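# Move fridge bottles upright onto cart tray, close fridge

## Task

Take every bottle still inside the refrigerator and set it standing upright on the cart's upper tray, and make sure any bottle already on that tray also ends upright. Then close the refrigerator door completely. The task fails if a glass bottle drops a long way, if the door is slammed while opening or closing it, or if the robot topples or finishes leaning. Anything that stays in place only because the robot is holding it at the end does not count.

## Robot and tools

ROBOT. TidyBot++: a mobile base (0.54 m long, 0.50 m wide, 0.38 m tall) on four powered casters, carrying a single seven-joint arm with a two-finger gripper. The shoulder is 0.12 m ahead of the base centre and 0.68 m above the floor. Cameras: base_camera (fixed on the base, facing forward) and wrist_camera (looks wherever the hand points). The arm starts folded with the hand facing down. In that pose it reaches 0.08 m past the base front, with the elbow up to 1.15 m high. A downward-pointing hand can rise to about 0.94 m, and only near the base.

FRAMES. Base frame: origin on the floor beneath the base centre, x forward, y left, z up. hand_pose is reported in this frame for the point between the finger pads. Its z axis runs out along the fingers, and its y axis is the closing direction. The odometry frame is the base frame as it was at scene start. base_odometry counts wheel rotation, so slipping shows up as travel. Heading is positive to the left, from -3.142 to 3.142. base_tilt is in degrees, with forward and right positive. Both carry a fixed bias of about 1 degree plus noise.

execute_actions. Argument "actions" is a list holding one action, or none. An empty list just reports state and images. An action may contain "base", "joints" and "speeds"; its motions start together.
- "base" takes exactly one key, and each is a relative offset from where the base last reported itself. translate_m: metres, forward positive, -2 to 2. strafe_m: metres, left positive, -2 to 2. rotate_rad: radians, counter-clockwise seen from above positive, -6.3 to 6.3.
- "joints" gives absolute targets by name, in radians. joint_2_rad is limited to ±2.249, joint_4_rad to ±2.579 and joint_6_rad to ±2.099. joint_1_rad, joint_3_rad, joint_5_rad and joint_7_rad are unlimited but go the short way round, so send steps smaller than half a turn. gripper_pos runs from 0 (open) to 1 (closed). Done tolerances: ±0.039 for joints 1-4, ±0.056 for joints 5-7 and ±0.03 for the gripper.
- Sign conventions. joint_1_rad positive turns the arm clockwise seen from above, the opposite of rotate_rad. Starting from 3.14, raising joint_3_rad swings a forward-bent forearm to the robot's right. Raising joint_5_rad swings a forward-bent hand to the right. With the hand down, raising joint_7_rad turns it counter-clockwise from above; at 1.57 the fingers open toward left and right.
- "speeds" lowers top speeds for this action only. translate_m and strafe_m take 0.05 to 0.5 m/s, and rotate_rad takes 0.1 to 1.57 rad/s. The maximum is the default.
- A base move needing more than 8.667 s at its top speed is refused. Any action is capped at 15 s.
- "cameras" is a list of "base_camera", "wrist_camera" or "all". Leaving it out or passing null gives all cameras; [] gives none.
- An unknown key or an out-of-range value rejects the whole call, and nothing moves. A joint left out of an action may still be pushing toward an older target.

wait: seconds from 0 to 10; nothing new is commanded. zoom_image: camera ("base_camera" or "wrist_camera") and region [x0, y0, x1, y1] in pixels of that camera's latest full image. The origin is the top-left corner, and the region is at most 504 x 504. read_manual: section "licences"; it returns only licence text. finished_scene: scene (integer); it ends the scene permanently and reports success. Replying without any tool call ends everything.

ARM GEOMETRY. Segment lengths: upper arm 0.42 m, forearm 0.31 m, hand 0.31 m to the hand point. Set joint_1_rad=0, joint_3_rad=3.14 and joint_5_rad=0 to keep the arm in the base's x-z plane. Tilts from vertical (forward positive) are then: upper = j2, forearm = j2-j4, hand = j2-j4-j6. Forward reach from the shoulder is the sum of length*sin(tilt), and height is the sum of length*cos(tilt). Joints move at up to 1.39 rad/s (1.22 for joints 5-7).

GRIPPER. The pad gap is about 85*(1-gripper_pos) mm. At 1 each finger squeezes with roughly 96-120 N. "done" at 1 means the hand is empty; "off_target" means something is held at the shown reading. Closed fingertips reach about 20 mm past the hand point.

RESULT LINES. base_status and joint_status report how each motion ended:
- done; off_target (resting short, possibly still pushing).
- contact_stop or time_out: the old target is dropped and the joint holds. A blocked base can report done while far short.
- not_followed, or "joint command not followed" with a "cause:" line: a self-collision check withheld the arm targets, but the gripper still moves. There is no check against hitting the base.
- on_its_own: motion you did not command.
- motor_effort: percent of maximum, with the peak in brackets; noisy.
- ARM HIT: a hard self or base collision.
- MOTOR HOT, OVER-TEMPERATURE FAULT, limit_stop_at_motor_heat: heating from holding loads. Resend targets after a heat stop.
- Torque fault: a joint sensor hit its limit (104.5 N m for joints 1-4, 51.3 N m for joints 5-7). The arm freezes for 10 s, and the rest of the call is skipped.

ACCURACY. Friction leaves joints slightly off target. Correct by sending last command + (wanted - reading). While holding an object, never resend the current reading, because the arm sags. hand_pose itself can be off by 1-2 cm, so trust the images. The robot holds the last command while you compose replies, and loads keep heating motors then.

AVOID. Do not drive while the arm is snagged above about 0.8 m, since the robot can tip. Do not yank a raised hand sideways, and do not ram the base into things. Move the door slowly with reduced speeds so it never slams. Carry glass bottles low, and set them down upright before opening the fingers. Leave nothing leaning on the gripper at the end. Loose objects may occasionally get a brief push.

Each tool is called after "Emit:" as name(argument=value, ...), one argument or row to a line, values as JSON.

## Session

Emit:
execute_actions(
  actions=[],
)

Scene clock: 0.00 s.
base_odometry: x=+0.000 y=+0.000 heading=+0.000 (m, m, rad; odometry frame)
base_tilt: forward=+0.3 right=+0.3 (deg)
base_status: not commanded
joint_positions: joint_1_rad=-0.023 joint_2_rad=-0.341 joint_3_rad=+3.186 joint_4_rad=-2.526 joint_5_rad=+0.025 joint_6_rad=-0.842 joint_7_rad=+1.611 gripper_pos=+0.000
joint_status: not commanded
motor_effort: joint_1_rad=-1 joint_2_rad=-3 joint_3_rad=+0 joint_4_rad=+17 joint_5_rad=-1 joint_6_rad=+3 joint_7_rad=+1 (%)
hand_pose: x=+0.2716 y=-0.0059 z=+0.5882 quat_wxyz=(+0.004, +0.998, +0.018, +0.058) (m; base frame)
pictures: base_camera, wrist_camera
Images, in order (width x height): base_camera 644x364, wrist_camera 644x476.

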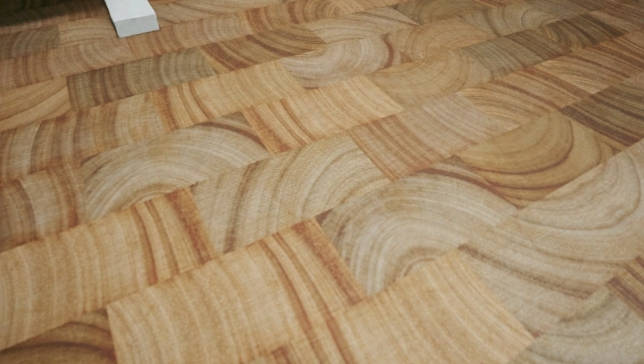

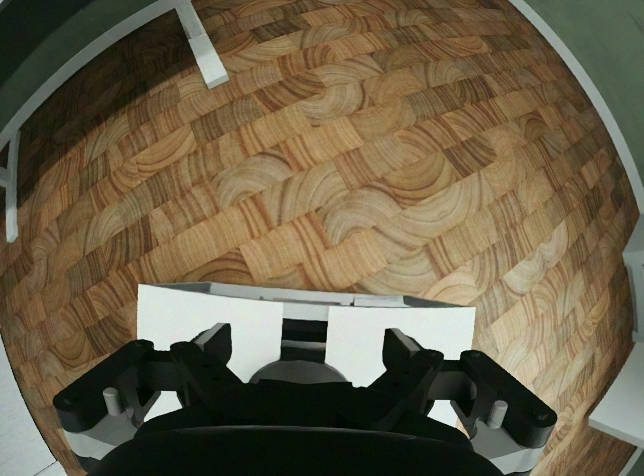

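Emit:
execute_actions(
  actions=[
    {"joints":{"joint_6_rad":0.5}},
  ],
  cameras=["wrist_camera"],
)

Emit:
execute_actions(
  actions=[
    {"base":{"rotate_rad":2.1}},
  ],
  cameras=["wrist_camera"],
)

Emit:
execute_actions(
  actions=[
    {"base":{"rotate_rad":2.1}},
  ],
  cameras=["wrist_camera"],
)

Scene clock: 6.43 s.
base_odometry: x=+0.000 y=+0.000 heading=+0.000 (m, m, rad; odometry frame)
base_tilt: forward=+0.3 right=+0.3 (deg)
base_status: not commanded
joint_positions: joint_1_rad=-0.023 joint_2_rad=-0.341 joint_3_rad=+3.186 joint_4_rad=-2.525 joint_5_rad=+0.025 joint_6_rad=+0.478 joint_7_rad=+1.611 gripper_pos=+0.000
joint_status: all done
motor_effort: joint_1_rad=-1(1) joint_2_rad=-8(7) joint_3_rad=+0(0) joint_4_rad=+19(19) joint_5_rad=-1(1) joint_6_rad=+9(10) joint_7_rad=+1(1) (%)
hand_pose: x=+0.5443 y=-0.0057 z=+0.8558 quat_wxyz=(+0.017, +0.753, +0.015, +0.658) (m; base frame)
pictures: wrist_camera
Images, in order (width x height): wrist_camera 644x476.

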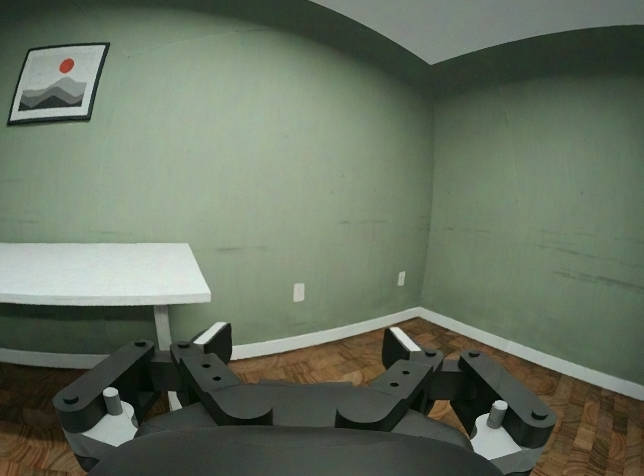

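Scene clock: 9.10 s.
base_odometry: x=+0.000 y=+0.000 heading=+2.099 (m, m, rad; odometry frame)
base_tilt: forward=+0.3 right=+0.3 (deg)
base_status: done
joint_positions: joint_1_rad=-0.023 joint_2_rad=-0.341 joint_3_rad=+3.186 joint_4_rad=-2.525 joint_5_rad=+0.025 joint_6_rad=+0.478 joint_7_rad=+1.611 gripper_pos=+0.000
joint_status: not commanded
motor_effort: joint_1_rad=+0(0) joint_2_rad=-7(8) joint_3_rad=+0(1) joint_4_rad=+19(19) joint_5_rad=+0(1) joint_6_rad=+9(9) joint_7_rad=+1(1) (%)
hand_pose: x=+0.5443 y=-0.0057 z=+0.8558 quat_wxyz=(+0.017, +0.753, +0.015, +0.658) (m; base frame)
pictures: wrist_camera
Images, in order (width x height): wrist_camera 644x476.

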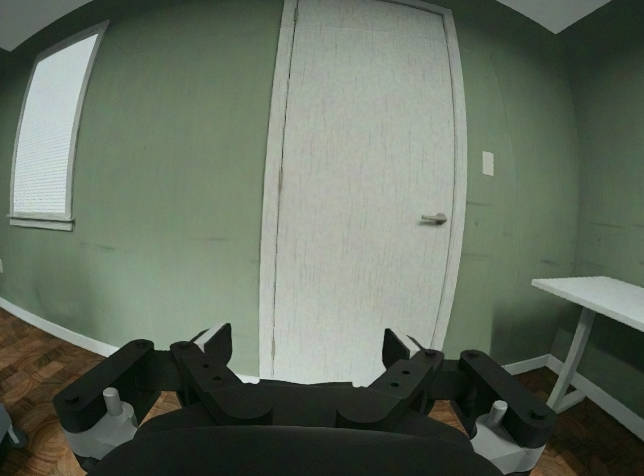

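Scene clock: 11.77 s.
base_odometry: x=+0.000 y=+0.000 heading=-2.084 (m, m, rad; odometry frame)
base_tilt: forward=+0.3 right=+0.4 (deg)
base_status: done
joint_positions: joint_1_rad=-0.023 joint_2_rad=-0.341 joint_3_rad=+3.186 joint_4_rad=-2.525 joint_5_rad=+0.025 joint_6_rad=+0.478 joint_7_rad=+1.611 gripper_pos=+0.000
joint_status: not commanded
motor_effort: joint_1_rad=+0(2) joint_2_rad=-8(8) joint_3_rad=+0(2) joint_4_rad=+19(19) joint_5_rad=-1(0) joint_6_rad=+10(9) joint_7_rad=+1(1) (%)
hand_pose: x=+0.5443 y=-0.0057 z=+0.8558 quat_wxyz=(+0.017, +0.753, +0.015, +0.658) (m; base frame)
pictures: wrist_camera
Images, in order (width x height): wrist_camera 644x476.

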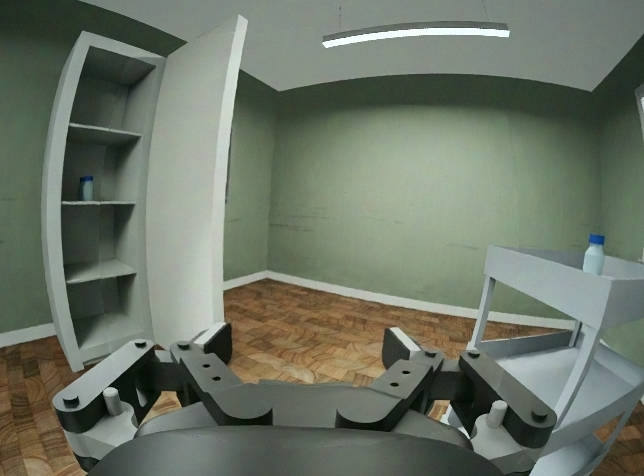

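Emit:
execute_actions(
  actions=[
    {"base":{"rotate_rad":0.9},"joints":{"joint_6_rad":0.62}},
  ],
)

Emit:
execute_actions(
  actions=[
    {"base":{"strafe_m":0.4}},
  ],
)

Scene clock: 20.47 s.
base_odometry: x=+0.000 y=+0.000 heading=-1.185 (m, m, rad; odometry frame)
base_tilt: forward=+0.3 right=+0.3 (deg)
base_status: done
joint_positions: joint_1_rad=-0.023 joint_2_rad=-0.341 joint_3_rad=+3.185 joint_4_rad=-2.524 joint_5_rad=+0.025 joint_6_rad=+0.586 joint_7_rad=+1.611 gripper_pos=+0.000
joint_status: all done
motor_effort: joint_1_rad=+0(1) joint_2_rad=-7(9) joint_3_rad=+0(1) joint_4_rad=+19(21) joint_5_rad=+0(1) joint_6_rad=+9(10) joint_7_rad=+0(1) (%)
hand_pose: x=+0.5472 y=-0.0052 z=+0.8900 quat_wxyz=(+0.017, +0.716, +0.015, +0.698) (m; base frame)
pictures: base_camera, wrist_camera
Images, in order (width x height): base_camera 644x364, wrist_camera 644x476.

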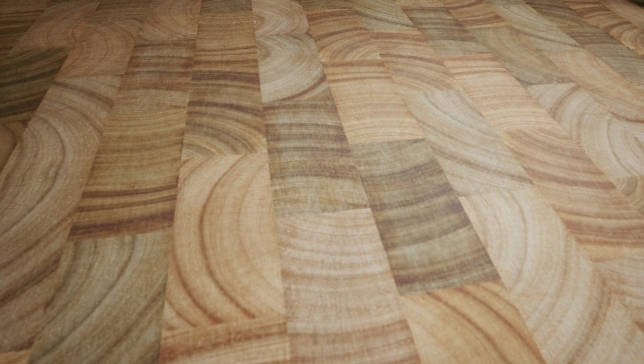

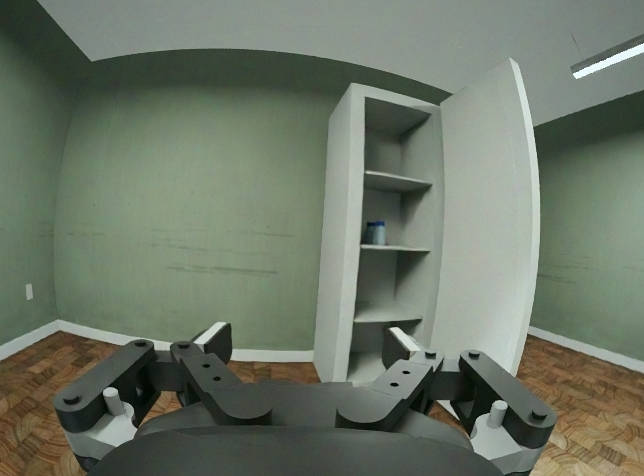

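Scene clock: 22.63 s.
base_odometry: x=+0.370 y=+0.151 heading=-1.184 (m, m, rad; odometry frame)
base_tilt: forward=+0.3 right=+0.3 (deg)
base_status: done
joint_positions: joint_1_rad=-0.023 joint_2_rad=-0.341 joint_3_rad=+3.185 joint_4_rad=-2.524 joint_5_rad=+0.025 joint_6_rad=+0.586 joint_7_rad=+1.611 gripper_pos=+0.000
joint_status: not commanded
motor_effort: joint_1_rad=-1(0) joint_2_rad=-7(8) joint_3_rad=+0(2) joint_4_rad=+19(19) joint_5_rad=-1(1) joint_6_rad=+9(9) joint_7_rad=+1(1) (%)
hand_pose: x=+0.5472 y=-0.0049 z=+0.8900 quat_wxyz=(+0.017, +0.716, +0.015, +0.698) (m; base frame)
pictures: base_camera, wrist_camera
Images, in order (width x height): base_camera 644x364, wrist_camera 644x476.

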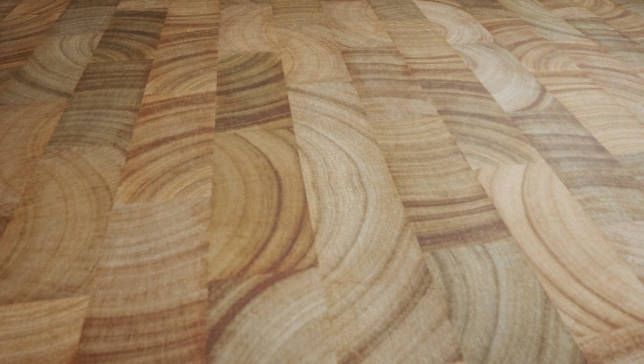

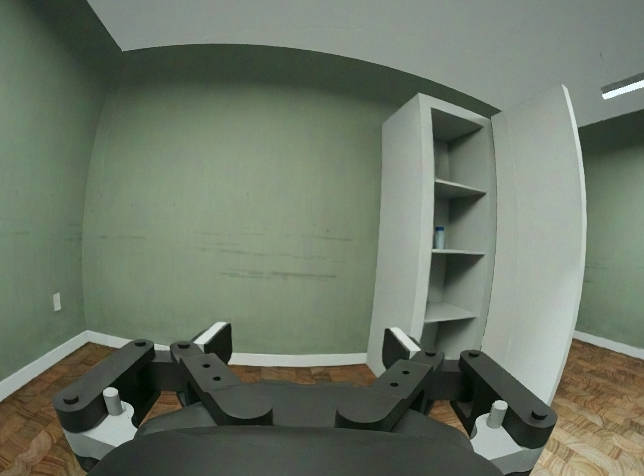

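Emit:
execute_actions(
  actions=[
    {"base":{"strafe_m":-0.85}},
  ],
  cameras=[],
)

Emit:
execute_actions(
  actions=[
    {"base":{"translate_m":0.6}},
  ],
)

Scene clock: 30.13 s.
base_odometry: x=-0.416 y=-0.171 heading=-1.183 (m, m, rad; odometry frame)
base_tilt: forward=+0.3 right=+0.4 (deg)
base_status: done
joint_positions: joint_1_rad=-0.023 joint_2_rad=-0.341 joint_3_rad=+3.185 joint_4_rad=-2.524 joint_5_rad=+0.025 joint_6_rad=+0.586 joint_7_rad=+1.611 gripper_pos=+0.000
joint_status: not commanded
motor_effort: joint_1_rad=-1(2) joint_2_rad=-7(10) joint_3_rad=+0(3) joint_4_rad=+19(19) joint_5_rad=-1(0) joint_6_rad=+10(9) joint_7_rad=+0(1) (%)
hand_pose: x=+0.5472 y=-0.0047 z=+0.8900 quat_wxyz=(+0.017, +0.716, +0.015, +0.698) (m; base frame)
pictures: none
No camera images: the call's "cameras" was empty. Leave "cameras" out to get every camera's image.

Scene clock: 32.70 s.
base_odometry: x=-0.190 y=-0.726 heading=-1.183 (m, m, rad; odometry frame)
base_tilt: forward=+0.3 right=+0.3 (deg)
base_status: done
joint_positions: joint_1_rad=-0.023 joint_2_rad=-0.342 joint_3_rad=+3.185 joint_4_rad=-2.524 joint_5_rad=+0.025 joint_6_rad=+0.586 joint_7_rad=+1.611 gripper_pos=+0.000
joint_status: not commanded
motor_effort: joint_1_rad=+0(0) joint_2_rad=-7(10) joint_3_rad=+0(0) joint_4_rad=+19(20) joint_5_rad=-1(1) joint_6_rad=+9(10) joint_7_rad=+1(1) (%)
hand_pose: x=+0.5471 y=-0.0047 z=+0.8901 quat_wxyz=(+0.017, +0.716, +0.015, +0.698) (m; base frame)
pictures: base_camera, wrist_camera
Images, in order (width x height): base_camera 644x364, wrist_camera 644x476.

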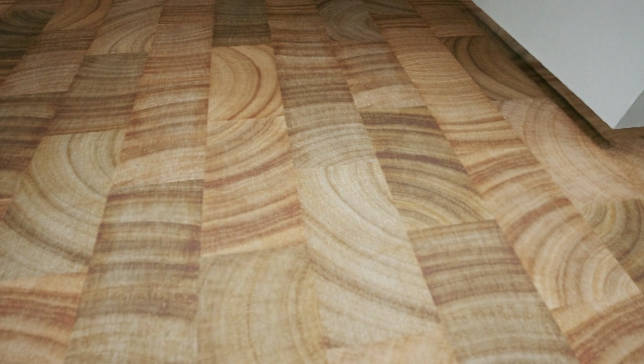

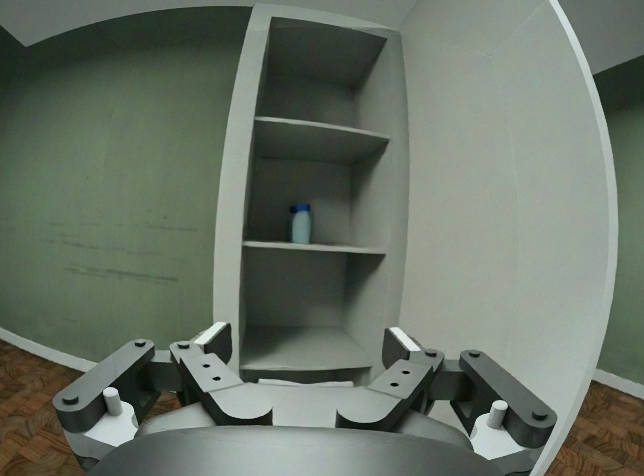

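Emit:
execute_actions(
  actions=[
    {"base":{"translate_m":0.25},"joints":{"joint_1_rad":0.02,"joint_2_rad":0.27,"joint_3_rad":3.14,"joint_4_rad":-1.72,"joint_5_rad":0,"joint_6_rad":0.46,"joint_7_rad":1.57}},
  ],
)

Scene clock: 42.50 s.
base_odometry: x=-0.096 y=-0.958 heading=-1.184 (m, m, rad; odometry frame)
base_tilt: forward=+0.3 right=+0.4 (deg)
base_status: done
joint_positions: joint_1_rad=+0.007 joint_2_rad=+0.254 joint_3_rad=+3.154 joint_4_rad=-1.734 joint_5_rad=+0.025 joint_6_rad=+0.506 joint_7_rad=+1.599 gripper_pos=+0.000
joint_status: all done
motor_effort: joint_1_rad=+0(0) joint_2_rad=-31(33) joint_3_rad=+0(1) joint_4_rad=+21(20) joint_5_rad=-1(0) joint_6_rad=+9(9) joint_7_rad=+1(1) (%)
hand_pose: x=+0.8224 y=-0.0076 z=+0.9890 quat_wxyz=(+0.023, +0.675, +0.016, +0.737) (m; base frame)
pictures: base_camera, wrist_camera
Images, in order (width x height): base_camera 644x364, wrist_camera 644x476.

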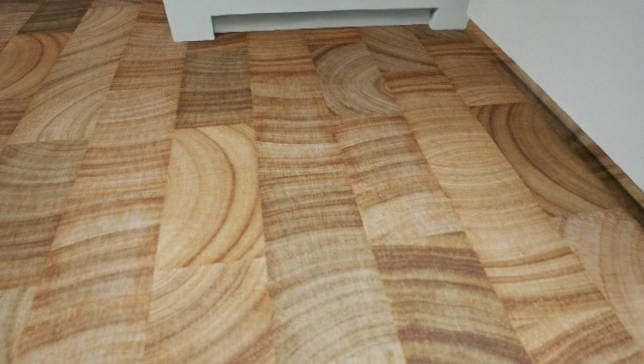

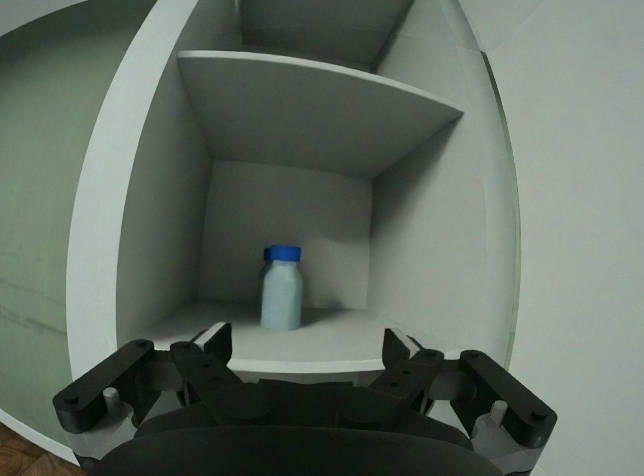

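Emit:
execute_actions(
  actions=[
    {"base":{"strafe_m":0.035},"joints":{"joint_2_rad":0.35,"joint_4_rad":-1.69,"joint_6_rad":0.41}},
  ],
  cameras=[],
)

Emit:
execute_actions(
  actions=[
    {"base":{"translate_m":0.2},"speeds":{"translate_m":0.2}},
  ],
)

Scene clock: 51.53 s.
base_odometry: x=-0.063 y=-0.945 heading=-1.184 (m, m, rad; odometry frame)
base_tilt: forward=+0.3 right=+0.3 (deg)
base_status: done
joint_positions: joint_1_rad=+0.015 joint_2_rad=+0.342 joint_3_rad=+3.144 joint_4_rad=-1.701 joint_5_rad=+0.025 joint_6_rad=+0.451 joint_7_rad=+1.599 gripper_pos=+0.000
joint_status: all done
motor_effort: joint_1_rad=+0(2) joint_2_rad=-35(36) joint_3_rad=-1(2) joint_4_rad=+20(21) joint_5_rad=+0(1) joint_6_rad=+9(10) joint_7_rad=+0(1) (%)
hand_pose: x=+0.8514 y=-0.0075 z=+0.9284 quat_wxyz=(+0.020, +0.714, +0.016, +0.699) (m; base frame)
pictures: none
No camera images: the call's "cameras" was empty. Leave "cameras" out to get every camera's image.

Scene clock: 53.30 s.
base_odometry: x=+0.013 y=-1.130 heading=-1.184 (m, m, rad; odometry frame)
base_tilt: forward=+0.3 right=+0.3 (deg)
base_status: done
joint_positions: joint_1_rad=+0.016 joint_2_rad=+0.339 joint_3_rad=+3.143 joint_4_rad=-1.676 joint_5_rad=+0.025 joint_6_rad=+0.438 joint_7_rad=+1.596 gripper_pos=+0.000
joint_status: not commanded
motor_effort: joint_1_rad=+0(2) joint_2_rad=-29(37) joint_3_rad=+0(2) joint_4_rad=+16(47) joint_5_rad=+0(4) joint_6_rad=+6(14) joint_7_rad=+0(1) (%)
hand_pose: x=+0.8541 y=-0.0079 z=+0.9411 quat_wxyz=(+0.019, +0.709, +0.015, +0.704) (m; base frame)
pictures: base_camera, wrist_camera
Images, in order (width x height): base_camera 644x364, wrist_camera 644x476.

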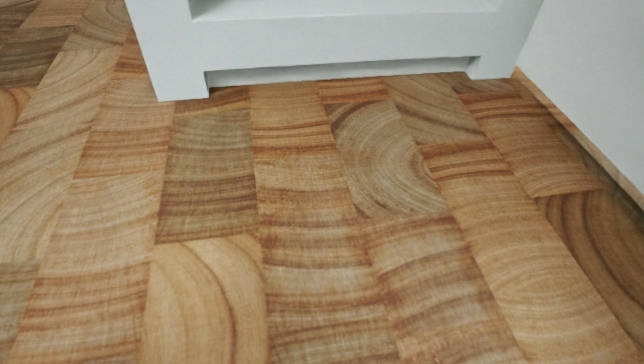

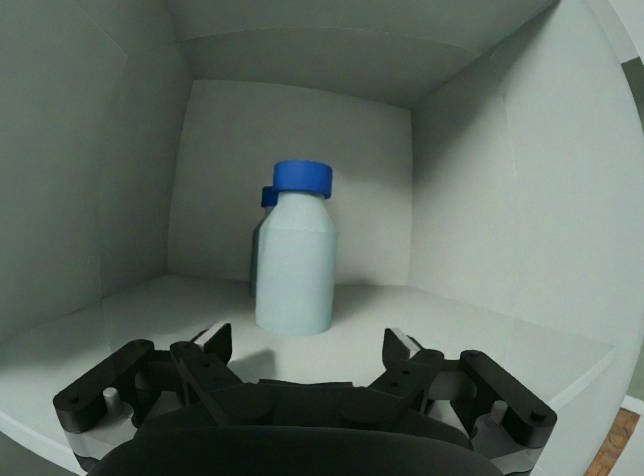

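Emit:
execute_actions(
  actions=[
    {"base":{"translate_m":-0.03},"joints":{"joint_2_rad":0.25,"joint_4_rad":-1.72,"joint_6_rad":0.4}},
  ],
)

Emit:
execute_actions(
  actions=[
    {"base":{"translate_m":0.1},"speeds":{"translate_m":0.1}},
  ],
)

Scene clock: 74.97 s.
base_odometry: x=+0.001 y=-1.102 heading=-1.184 (m, m, rad; odometry frame)
base_tilt: forward=+0.3 right=+0.3 (deg)
base_status: done
joint_positions: joint_1_rad=+0.016 joint_2_rad=+0.257 joint_3_rad=+3.143 joint_4_rad=-1.715 joint_5_rad=+0.025 joint_6_rad=+0.438 joint_7_rad=+1.596 gripper_pos=+0.000
joint_status: all done
motor_effort: joint_1_rad=-1(0) joint_2_rad=-31(36) joint_3_rad=+0(1) joint_4_rad=+21(22) joint_5_rad=-1(0) joint_6_rad=+9(11) joint_7_rad=+1(1) (%)
hand_pose: x=+0.8264 y=-0.0075 z=+0.9773 quat_wxyz=(+0.020, +0.694, +0.014, +0.720) (m; base frame)
pictures: base_camera, wrist_camera
Images, in order (width x height): base_camera 644x364, wrist_camera 644x476.

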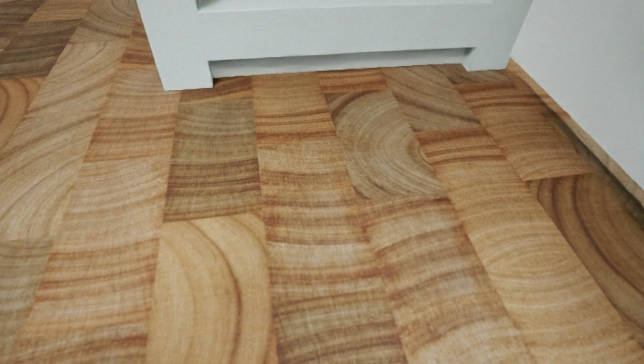

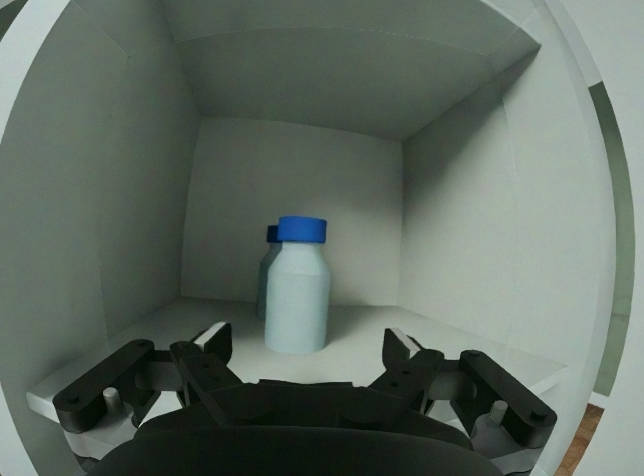

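Scene clock: 76.53 s.
base_odometry: x=+0.039 y=-1.195 heading=-1.184 (m, m, rad; odometry frame)
base_tilt: forward=+0.4 right=+0.4 (deg)
base_status: done
joint_positions: joint_1_rad=+0.016 joint_2_rad=+0.255 joint_3_rad=+3.143 joint_4_rad=-1.715 joint_5_rad=+0.025 joint_6_rad=+0.438 joint_7_rad=+1.596 gripper_pos=+0.000
joint_status: not commanded
motor_effort: joint_1_rad=+0(0) joint_2_rad=-32(35) joint_3_rad=+0(1) joint_4_rad=+21(21) joint_5_rad=+0(1) joint_6_rad=+9(10) joint_7_rad=+1(0) (%)
hand_pose: x=+0.8257 y=-0.0075 z=+0.9790 quat_wxyz=(+0.020, +0.693, +0.014, +0.720) (m; base frame)
pictures: base_camera, wrist_camera
Images, in order (width x height): base_camera 644x364, wrist_camera 644x476.

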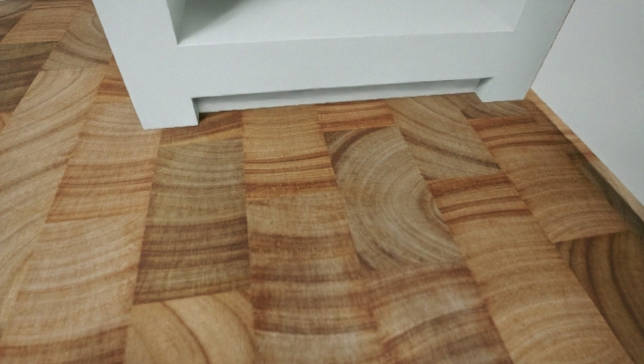

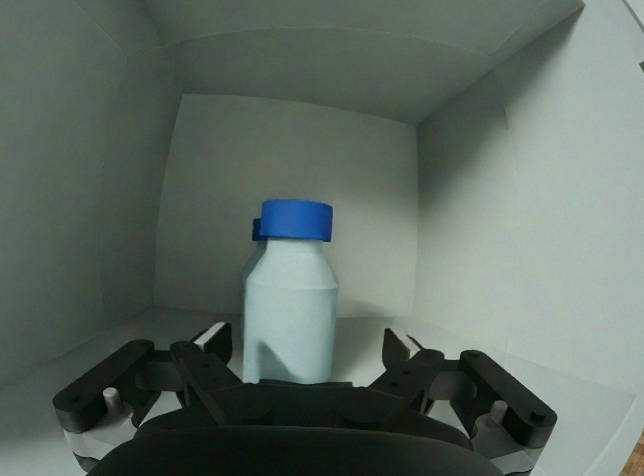

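Emit:
execute_actions(
  actions=[
    {"base":{"strafe_m":0.015}},
  ],
  cameras=[],
)

Emit:
execute_actions(
  actions=[
    {"base":{"translate_m":0.07},"speeds":{"translate_m":0.1}},
  ],
  cameras=["wrist_camera"],
)

Scene clock: 82.00 s.
base_odometry: x=+0.053 y=-1.189 heading=-1.184 (m, m, rad; odometry frame)
base_tilt: forward=+0.3 right=+0.3 (deg)
base_status: done
joint_positions: joint_1_rad=+0.016 joint_2_rad=+0.255 joint_3_rad=+3.142 joint_4_rad=-1.715 joint_5_rad=+0.025 joint_6_rad=+0.438 joint_7_rad=+1.596 gripper_pos=+0.000
joint_status: not commanded
motor_effort: joint_1_rad=+0(3) joint_2_rad=-32(34) joint_3_rad=+0(2) joint_4_rad=+21(21) joint_5_rad=+0(2) joint_6_rad=+10(10) joint_7_rad=+0(1) (%)
hand_pose: x=+0.8257 y=-0.0068 z=+0.9790 quat_wxyz=(+0.019, +0.693, +0.015, +0.720) (m; base frame)
pictures: none
No camera images: the call's "cameras" was empty. Leave "cameras" out to get every camera's image.

Scene clock: 83.27 s.
base_odometry: x=+0.080 y=-1.254 heading=-1.184 (m, m, rad; odometry frame)
base_tilt: forward=+0.3 right=+0.2 (deg)
base_status: done
joint_positions: joint_1_rad=+0.016 joint_2_rad=+0.254 joint_3_rad=+3.142 joint_4_rad=-1.715 joint_5_rad=+0.025 joint_6_rad=+0.438 joint_7_rad=+1.596 gripper_pos=+0.000
joint_status: not commanded
motor_effort: joint_1_rad=+0(2) joint_2_rad=-32(35) joint_3_rad=-1(2) joint_4_rad=+21(22) joint_5_rad=+0(0) joint_6_rad=+9(10) joint_7_rad=+0(0) (%)
hand_pose: x=+0.8253 y=-0.0068 z=+0.9797 quat_wxyz=(+0.019, +0.693, +0.015, +0.721) (m; base frame)
pictures: wrist_camera
Images, in order (width x height): wrist_camera 644x476.

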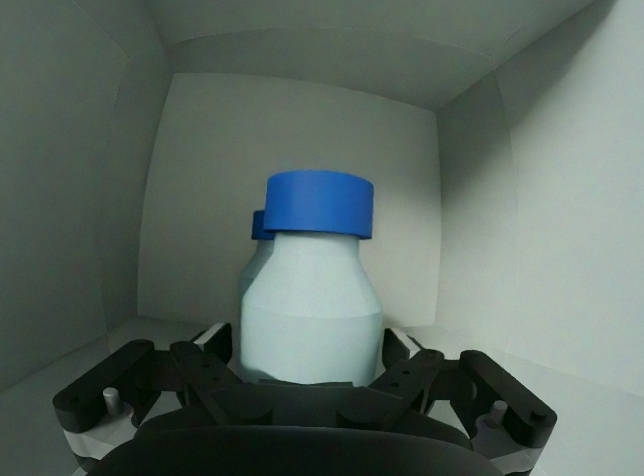

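Emit:
execute_actions(
  actions=[
    {"base":{"translate_m":0.015},"speeds":{"translate_m":0.1}},
  ],
  cameras=[],
)

Emit:
execute_actions(
  actions=[
    {"joints":{"gripper_pos":1}},
  ],
  cameras=["wrist_camera"],
)

Emit:
execute_actions(
  actions=[
    {"joints":{"joint_2_rad":0.19,"joint_6_rad":0.35}},
  ],
  cameras=["wrist_camera"],
)

Scene clock: 88.97 s.
base_odometry: x=+0.085 y=-1.268 heading=-1.184 (m, m, rad; odometry frame)
base_tilt: forward=+0.3 right=+0.3 (deg)
base_status: done
joint_positions: joint_1_rad=+0.016 joint_2_rad=+0.254 joint_3_rad=+3.142 joint_4_rad=-1.715 joint_5_rad=+0.025 joint_6_rad=+0.438 joint_7_rad=+1.596 gripper_pos=+0.000
joint_status: not commanded
motor_effort: joint_1_rad=+0(2) joint_2_rad=-32(36) joint_3_rad=-1(2) joint_4_rad=+21(21) joint_5_rad=-1(1) joint_6_rad=+9(10) joint_7_rad=+1(1) (%)
hand_pose: x=+0.8254 y=-0.0068 z=+0.9796 quat_wxyz=(+0.019, +0.693, +0.015, +0.721) (m; base frame)
pictures: none
No camera images: the call's "cameras" was empty. Leave "cameras" out to get every camera's image.

Scene clock: 90.07 s.
base_odometry: x=+0.085 y=-1.268 heading=-1.184 (m, m, rad; odometry frame)
base_tilt: forward=+0.3 right=+0.4 (deg)
base_status: not commanded
joint_positions: joint_1_rad=+0.017 joint_2_rad=+0.254 joint_3_rad=+3.142 joint_4_rad=-1.715 joint_5_rad=+0.024 joint_6_rad=+0.438 joint_7_rad=+1.595 gripper_pos=+0.226
joint_status: gripper_pos off_target (ended at +0.226, target +1.000)
motor_effort: joint_1_rad=+0(2) joint_2_rad=-30(32) joint_3_rad=+0(3) joint_4_rad=+20(21) joint_5_rad=+0(0) joint_6_rad=+8(10) joint_7_rad=+1(1) (%)
hand_pose: x=+0.8254 y=-0.0072 z=+0.9796 quat_wxyz=(+0.019, +0.693, +0.014, +0.721) (m; base frame)
pictures: wrist_camera
Images, in order (width x height): wrist_camera 644x476.

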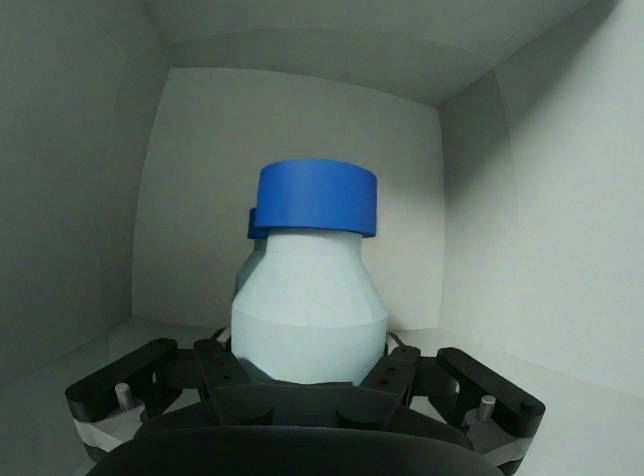

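Scene clock: 90.87 s.
base_odometry: x=+0.085 y=-1.268 heading=-1.184 (m, m, rad; odometry frame)
base_tilt: forward=+0.3 right=+0.3 (deg)
base_status: not commanded
joint_positions: joint_1_rad=+0.017 joint_2_rad=+0.226 joint_3_rad=+3.142 joint_4_rad=-1.718 joint_5_rad=+0.024 joint_6_rad=+0.383 joint_7_rad=+1.595 gripper_pos=+0.226
joint_status: all done
motor_effort: joint_1_rad=-1(0) joint_2_rad=-33(35) joint_3_rad=-1(1) joint_4_rad=+22(23) joint_5_rad=-1(0) joint_6_rad=+10(11) joint_7_rad=+1(1) (%)
hand_pose: x=+0.8174 y=-0.0074 z=+0.9802 quat_wxyz=(+0.019, +0.703, +0.014, +0.710) (m; base frame)
pictures: wrist_camera
Images, in order (width x height): wrist_camera 644x476.

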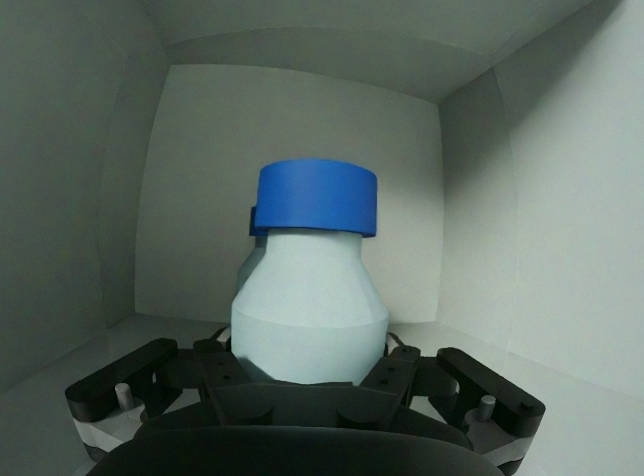

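Emit:
execute_actions(
  actions=[
    {"joints":{"joint_2_rad":0.13,"joint_6_rad":0.33}},
  ],
  cameras=[],
)

Emit:
execute_actions(
  actions=[
    {"base":{"translate_m":-0.9},"speeds":{"translate_m":0.3}},
  ],
  cameras=["wrist_camera"],
)

Emit:
execute_actions(
  actions=[
    {"base":{"rotate_rad":-1.57},"speeds":{"rotate_rad":0.8},"joints":{"joint_2_rad":-0.34,"joint_4_rad":-2.2,"joint_6_rad":0.3}},
  ],
)

Scene clock: 96.70 s.
base_odometry: x=+0.085 y=-1.268 heading=-1.184 (m, m, rad; odometry frame)
base_tilt: forward=+0.4 right=+0.3 (deg)
base_status: not commanded
joint_positions: joint_1_rad=+0.017 joint_2_rad=+0.177 joint_3_rad=+3.142 joint_4_rad=-1.734 joint_5_rad=+0.024 joint_6_rad=+0.346 joint_7_rad=+1.595 gripper_pos=+0.226
joint_status: joint_2_rad off_target (ended at +0.177, target +0.130); the others done
motor_effort: joint_1_rad=+0(0) joint_2_rad=-35(37) joint_3_rad=+0(0) joint_4_rad=+25(26) joint_5_rad=-1(1) joint_6_rad=+13(13) joint_7_rad=+1(1) (%)
hand_pose: x=+0.8008 y=-0.0074 z=+0.9929 quat_wxyz=(+0.020, +0.705, +0.014, +0.709) (m; base frame)
pictures: none
No camera images: the call's "cameras" was empty. Leave "cameras" out to get every camera's image.

Scene clock: 100.77 s.
base_odometry: x=-0.254 y=-0.435 heading=-1.184 (m, m, rad; odometry frame)
base_tilt: forward=+0.3 right=+0.4 (deg)
base_status: done
joint_positions: joint_1_rad=+0.018 joint_2_rad=+0.166 joint_3_rad=+3.141 joint_4_rad=-1.736 joint_5_rad=+0.024 joint_6_rad=+0.345 joint_7_rad=+1.595 gripper_pos=+0.226
joint_status: not commanded
motor_effort: joint_1_rad=+0(4) joint_2_rad=-35(39) joint_3_rad=+0(4) joint_4_rad=+26(27) joint_5_rad=-1(0) joint_6_rad=+13(14) joint_7_rad=+0(1) (%)
hand_pose: x=+0.7971 y=-0.0081 z=+0.9990 quat_wxyz=(+0.020, +0.702, +0.013, +0.712) (m; base frame)
pictures: wrist_camera
Images, in order (width x height): wrist_camera 644x476.

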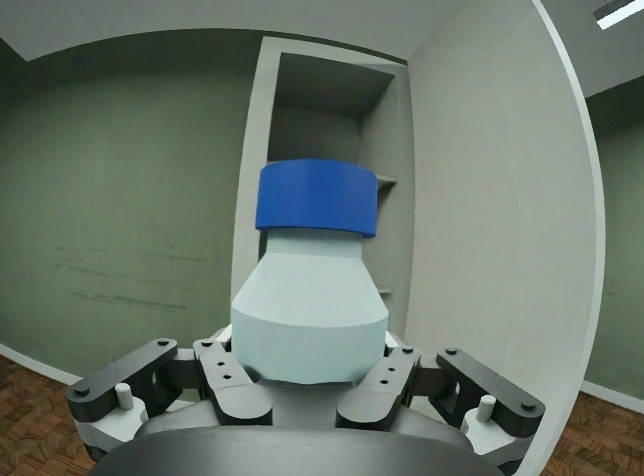

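Scene clock: 103.60 s.
base_odometry: x=-0.254 y=-0.435 heading=-2.753 (m, m, rad; odometry frame)
base_tilt: forward=+0.3 right=+0.3 (deg)
base_status: done
joint_positions: joint_1_rad=+0.022 joint_2_rad=-0.307 joint_3_rad=+3.143 joint_4_rad=-2.211 joint_5_rad=+0.024 joint_6_rad=+0.318 joint_7_rad=+1.595 gripper_pos=+0.226
joint_status: all done
motor_effort: joint_1_rad=+0(3) joint_2_rad=-14(35) joint_3_rad=+0(3) joint_4_rad=+26(27) joint_5_rad=-1(2) joint_6_rad=+13(14) joint_7_rad=+1(1) (%)
hand_pose: x=+0.6003 y=-0.0078 z=+0.9748 quat_wxyz=(+0.022, +0.713, +0.011, +0.701) (m; base frame)
pictures: base_camera, wrist_camera
Images, in order (width x height): base_camera 644x364, wrist_camera 644x476.

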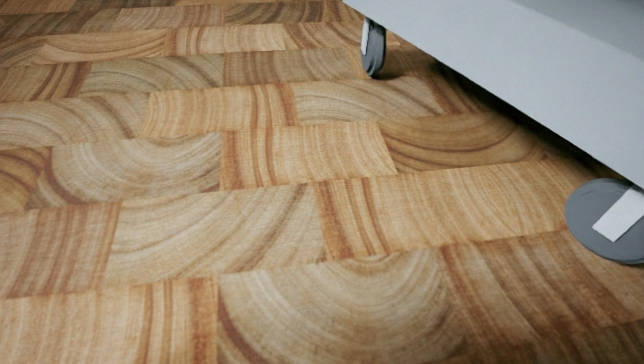

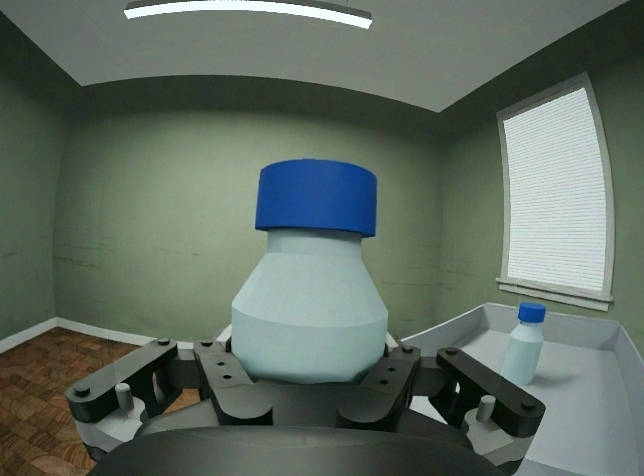

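Emit:
execute_actions(
  actions=[
    {"base":{"rotate_rad":-1.08},"speeds":{"rotate_rad":0.6},"joints":{"joint_1_rad":-0.5,"joint_2_rad":-0.4,"joint_4_rad":-2.05,"joint_6_rad":0.1}},
  ],
)

Emit:
execute_actions(
  actions=[
    {"base":{"strafe_m":0.45},"joints":{"joint_1_rad":-0.3}},
  ],
)

Scene clock: 111.93 s.
base_odometry: x=-0.254 y=-0.435 heading=+2.451 (m, m, rad; odometry frame)
base_tilt: forward=+0.3 right=+0.3 (deg)
base_status: done
joint_positions: joint_1_rad=-0.492 joint_2_rad=-0.358 joint_3_rad=+3.143 joint_4_rad=-2.090 joint_5_rad=+0.024 joint_6_rad=+0.119 joint_7_rad=+1.595 gripper_pos=+0.226
joint_status: joint_2_rad off_target (ended at -0.358, target -0.400); joint_4_rad off_target (ended at -2.090, target -2.050); the others done
motor_effort: joint_1_rad=+0(2) joint_2_rad=-14(16) joint_3_rad=+0(2) joint_4_rad=+26(27) joint_5_rad=-1(2) joint_6_rad=+13(14) joint_7_rad=+1(1) (%)
hand_pose: x=+0.5357 y=+0.2254 z=+1.0126 quat_wxyz=(-0.153, +0.695, +0.193, +0.675) (m; base frame)
pictures: base_camera, wrist_camera
Images, in order (width x height): base_camera 644x364, wrist_camera 644x476.

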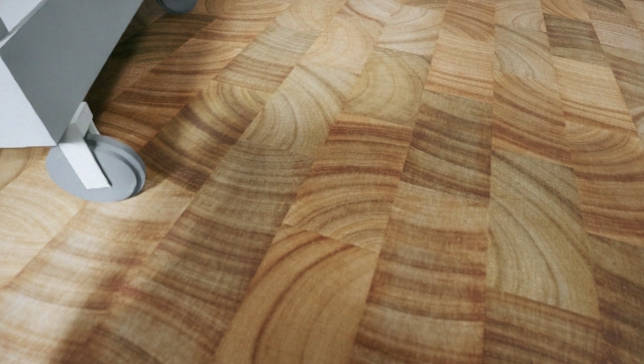

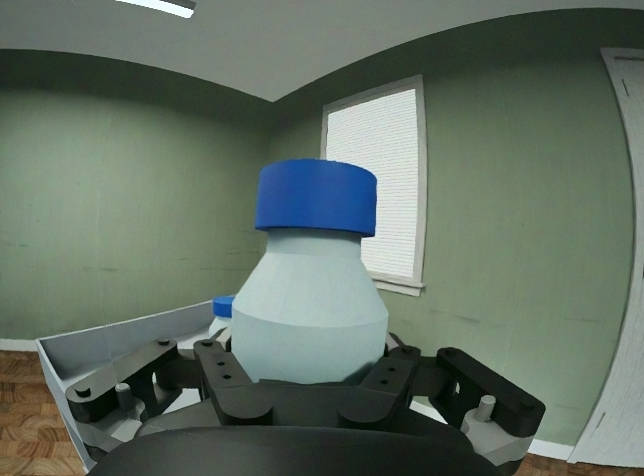

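Scene clock: 114.20 s.
base_odometry: x=-0.542 y=-0.781 heading=+2.450 (m, m, rad; odometry frame)
base_tilt: forward=+0.2 right=+0.3 (deg)
base_status: done
joint_positions: joint_1_rad=-0.303 joint_2_rad=-0.362 joint_3_rad=+3.138 joint_4_rad=-2.090 joint_5_rad=+0.024 joint_6_rad=+0.118 joint_7_rad=+1.595 gripper_pos=+0.226
joint_status: all done
motor_effort: joint_1_rad=+0(1) joint_2_rad=-13(15) joint_3_rad=+0(2) joint_4_rad=+26(27) joint_5_rad=-1(0) joint_6_rad=+14(13) joint_7_rad=+1(1) (%)
hand_pose: x=+0.5685 y=+0.1454 z=+1.0141 quat_wxyz=(-0.090, +0.709, +0.129, +0.687) (m; base frame)
pictures: base_camera, wrist_camera
Images, in order (width x height): base_camera 644x364, wrist_camera 644x476.

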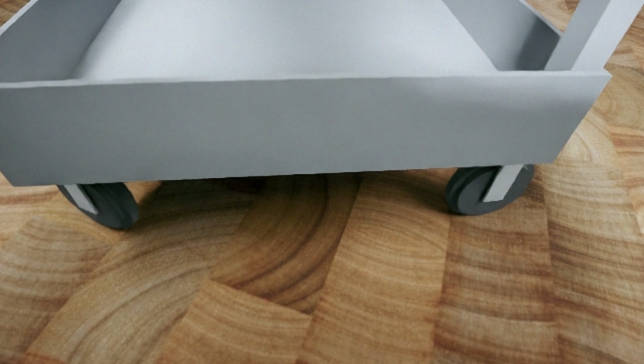

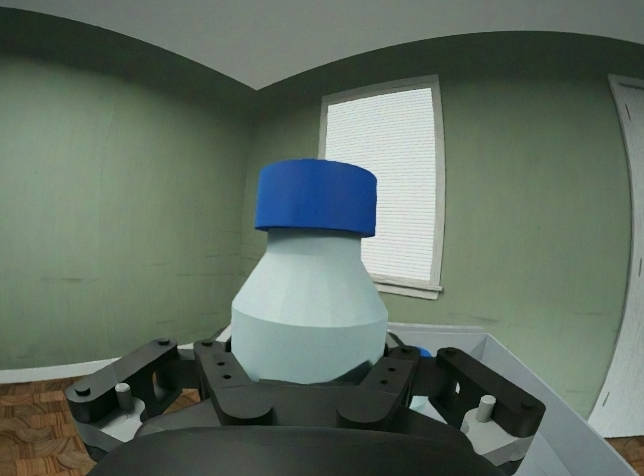

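Emit:
execute_actions(
  actions=[
    {"joints":{"joint_1_rad":0.35,"joint_2_rad":0.13,"joint_4_rad":-1.6,"joint_6_rad":0.1}},
  ],
)

Scene clock: 121.80 s.
base_odometry: x=-0.541 y=-0.781 heading=+2.450 (m, m, rad; odometry frame)
base_tilt: forward=+0.3 right=+0.3 (deg)
base_status: not commanded
joint_positions: joint_1_rad=+0.347 joint_2_rad=+0.153 joint_3_rad=+3.140 joint_4_rad=-1.642 joint_5_rad=+0.024 joint_6_rad=+0.117 joint_7_rad=+1.595 gripper_pos=+0.226
joint_status: joint_4_rad off_target (ended at -1.642, target -1.600); the others done
motor_effort: joint_1_rad=-1(1) joint_2_rad=-34(36) joint_3_rad=+0(2) joint_4_rad=+26(27) joint_5_rad=-1(1) joint_6_rad=+13(13) joint_7_rad=+1(1) (%)
hand_pose: x=+0.7597 y=-0.2280 z=+0.9947 quat_wxyz=(+0.130, +0.736, -0.109, +0.656) (m; base frame)
pictures: base_camera, wrist_camera
Images, in order (width x height): base_camera 644x364, wrist_camera 644x476.

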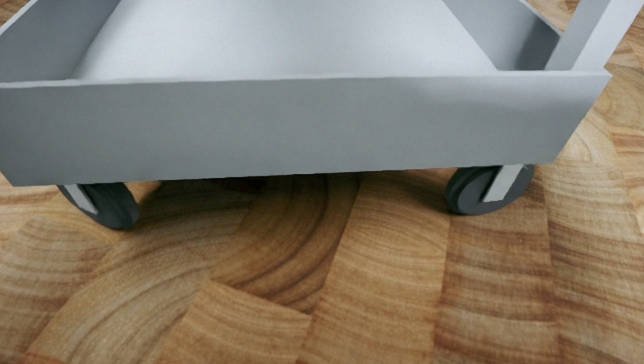

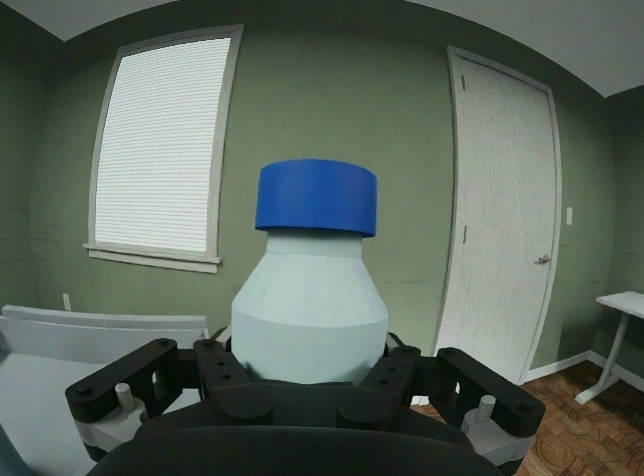

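Emit:
execute_actions(
  actions=[
    {"base":{"strafe_m":-0.14},"joints":{"joint_1_rad":0.08,"joint_2_rad":0.2,"joint_4_rad":-1.5,"joint_6_rad":0.2}},
  ],
)

Scene clock: 134.60 s.
base_odometry: x=-0.452 y=-0.673 heading=+2.449 (m, m, rad; odometry frame)
base_tilt: forward=+0.3 right=+0.3 (deg)
base_status: done
joint_positions: joint_1_rad=+0.091 joint_2_rad=+0.215 joint_3_rad=+3.140 joint_4_rad=-1.541 joint_5_rad=+0.024 joint_6_rad=+0.127 joint_7_rad=+1.595 gripper_pos=+0.226
joint_status: joint_4_rad off_target (ended at -1.541, target -1.500); joint_6_rad off_target (ended at +0.127, target +0.200); the others done
motor_effort: joint_1_rad=+0(1) joint_2_rad=-37(38) joint_3_rad=+0(2) joint_4_rad=+26(27) joint_5_rad=-1(0) joint_6_rad=+13(14) joint_7_rad=+1(1) (%)
hand_pose: x=+0.8257 y=-0.0606 z=+1.0169 quat_wxyz=(+0.046, +0.727, -0.014, +0.685) (m; base frame)
pictures: base_camera, wrist_camera
Images, in order (width x height): base_camera 644x364, wrist_camera 644x476.

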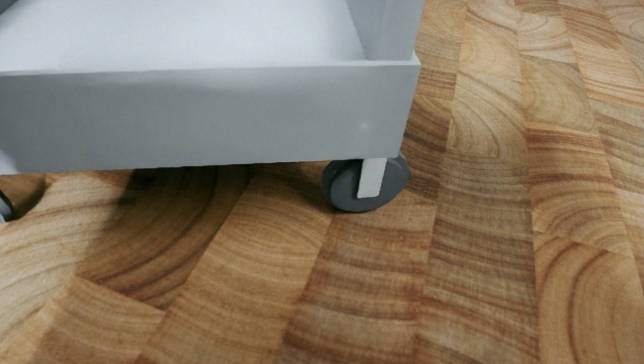

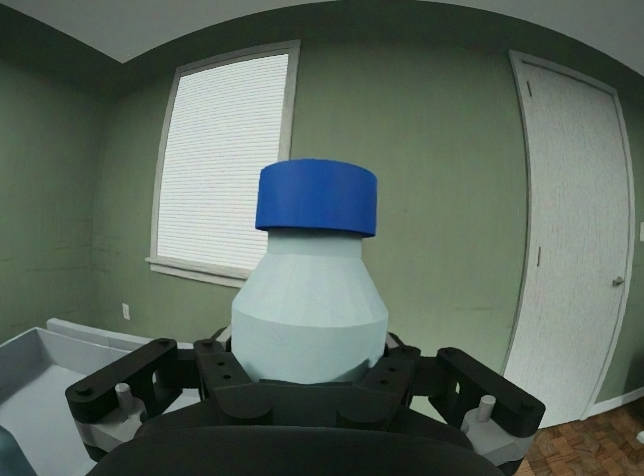

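Emit:
execute_actions(
  actions=[
    {"joints":{"joint_1_rad":-0.07,"joint_2_rad":0.4,"joint_4_rad":-1.6,"joint_6_rad":0.5}},
  ],
)

Scene clock: 139.47 s.
base_odometry: x=-0.452 y=-0.673 heading=+2.449 (m, m, rad; odometry frame)
base_tilt: forward=+0.3 right=+0.3 (deg)
base_status: not commanded
joint_positions: joint_1_rad=-0.072 joint_2_rad=+0.441 joint_3_rad=+3.138 joint_4_rad=-1.622 joint_5_rad=+0.024 joint_6_rad=+0.428 joint_7_rad=+1.595 gripper_pos=+0.226
joint_status: joint_2_rad off_target (ended at +0.441, target +0.400); joint_6_rad off_target (ended at +0.428, target +0.500); the others done
motor_effort: joint_1_rad=+0(2) joint_2_rad=-44(49) joint_3_rad=-1(2) joint_4_rad=+24(28) joint_5_rad=-1(1) joint_6_rad=+13(15) joint_7_rad=+1(1) (%)
hand_pose: x=+0.8837 y=+0.0617 z=+0.8933 quat_wxyz=(-0.014, +0.728, +0.047, +0.684) (m; base frame)
pictures: base_camera, wrist_camera
Images, in order (width x height): base_camera 644x364, wrist_camera 644x476.

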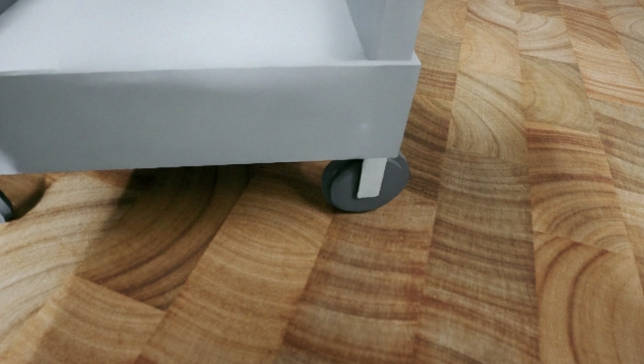

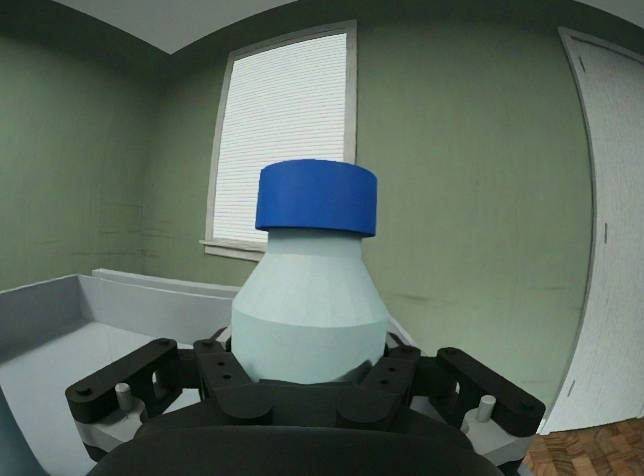

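Emit:
execute_actions(
  actions=[
    {"joints":{"joint_1_rad":-0.12,"joint_2_rad":0.5,"joint_4_rad":-1.64,"joint_6_rad":0.72}},
  ],
  cameras=["wrist_camera"],
)

Emit:
execute_actions(
  actions=[
    {"joints":{"joint_2_rad":0.54,"joint_4_rad":-1.68,"joint_6_rad":0.8}},
  ],
  cameras=["wrist_camera"],
)

Scene clock: 144.67 s.
base_odometry: x=-0.452 y=-0.673 heading=+2.449 (m, m, rad; odometry frame)
base_tilt: forward=+0.3 right=+0.3 (deg)
base_status: not commanded
joint_positions: joint_1_rad=-0.117 joint_2_rad=+0.524 joint_3_rad=+3.138 joint_4_rad=-1.652 joint_5_rad=+0.024 joint_6_rad=+0.653 joint_7_rad=+1.595 gripper_pos=+0.226
joint_status: joint_6_rad off_target (ended at +0.653, target +0.720); the others done
motor_effort: joint_1_rad=-1(2) joint_2_rad=-46(48) joint_3_rad=-1(2) joint_4_rad=+23(25) joint_5_rad=+0(1) joint_6_rad=+13(13) joint_7_rad=+2(1) (%)
hand_pose: x=+0.8927 y=+0.0990 z=+0.8823 quat_wxyz=(-0.033, +0.687, +0.061, +0.723) (m; base frame)
pictures: wrist_camera
Images, in order (width x height): wrist_camera 644x476.

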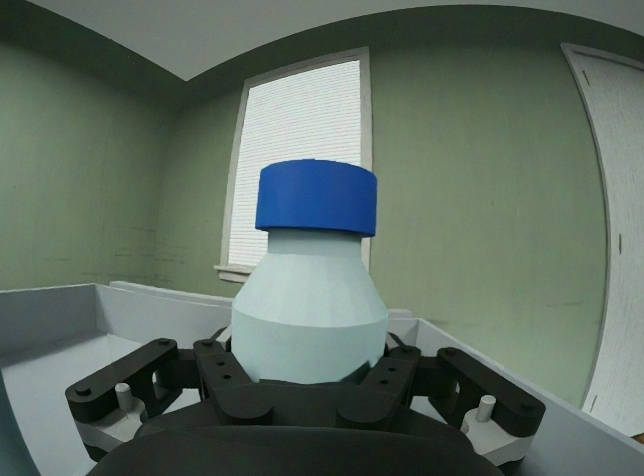

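Scene clock: 145.53 s.
base_odometry: x=-0.452 y=-0.673 heading=+2.449 (m, m, rad; odometry frame)
base_tilt: forward=+0.3 right=+0.3 (deg)
base_status: not commanded
joint_positions: joint_1_rad=-0.117 joint_2_rad=+0.562 joint_3_rad=+3.138 joint_4_rad=-1.691 joint_5_rad=+0.024 joint_6_rad=+0.732 joint_7_rad=+1.595 gripper_pos=+0.226
joint_status: joint_6_rad off_target (ended at +0.732, target +0.800); the others done
motor_effort: joint_1_rad=-1(1) joint_2_rad=-46(48) joint_3_rad=-1(1) joint_4_rad=+22(24) joint_5_rad=-1(1) joint_6_rad=+13(14) joint_7_rad=+0(1) (%)
hand_pose: x=+0.8916 y=+0.0993 z=+0.8553 quat_wxyz=(-0.034, +0.687, +0.061, +0.724) (m; base frame)
pictures: wrist_camera
Images, in order (width x height): wrist_camera 644x476.

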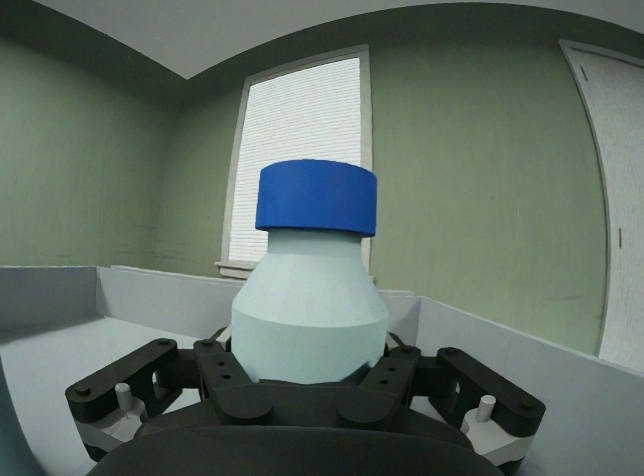

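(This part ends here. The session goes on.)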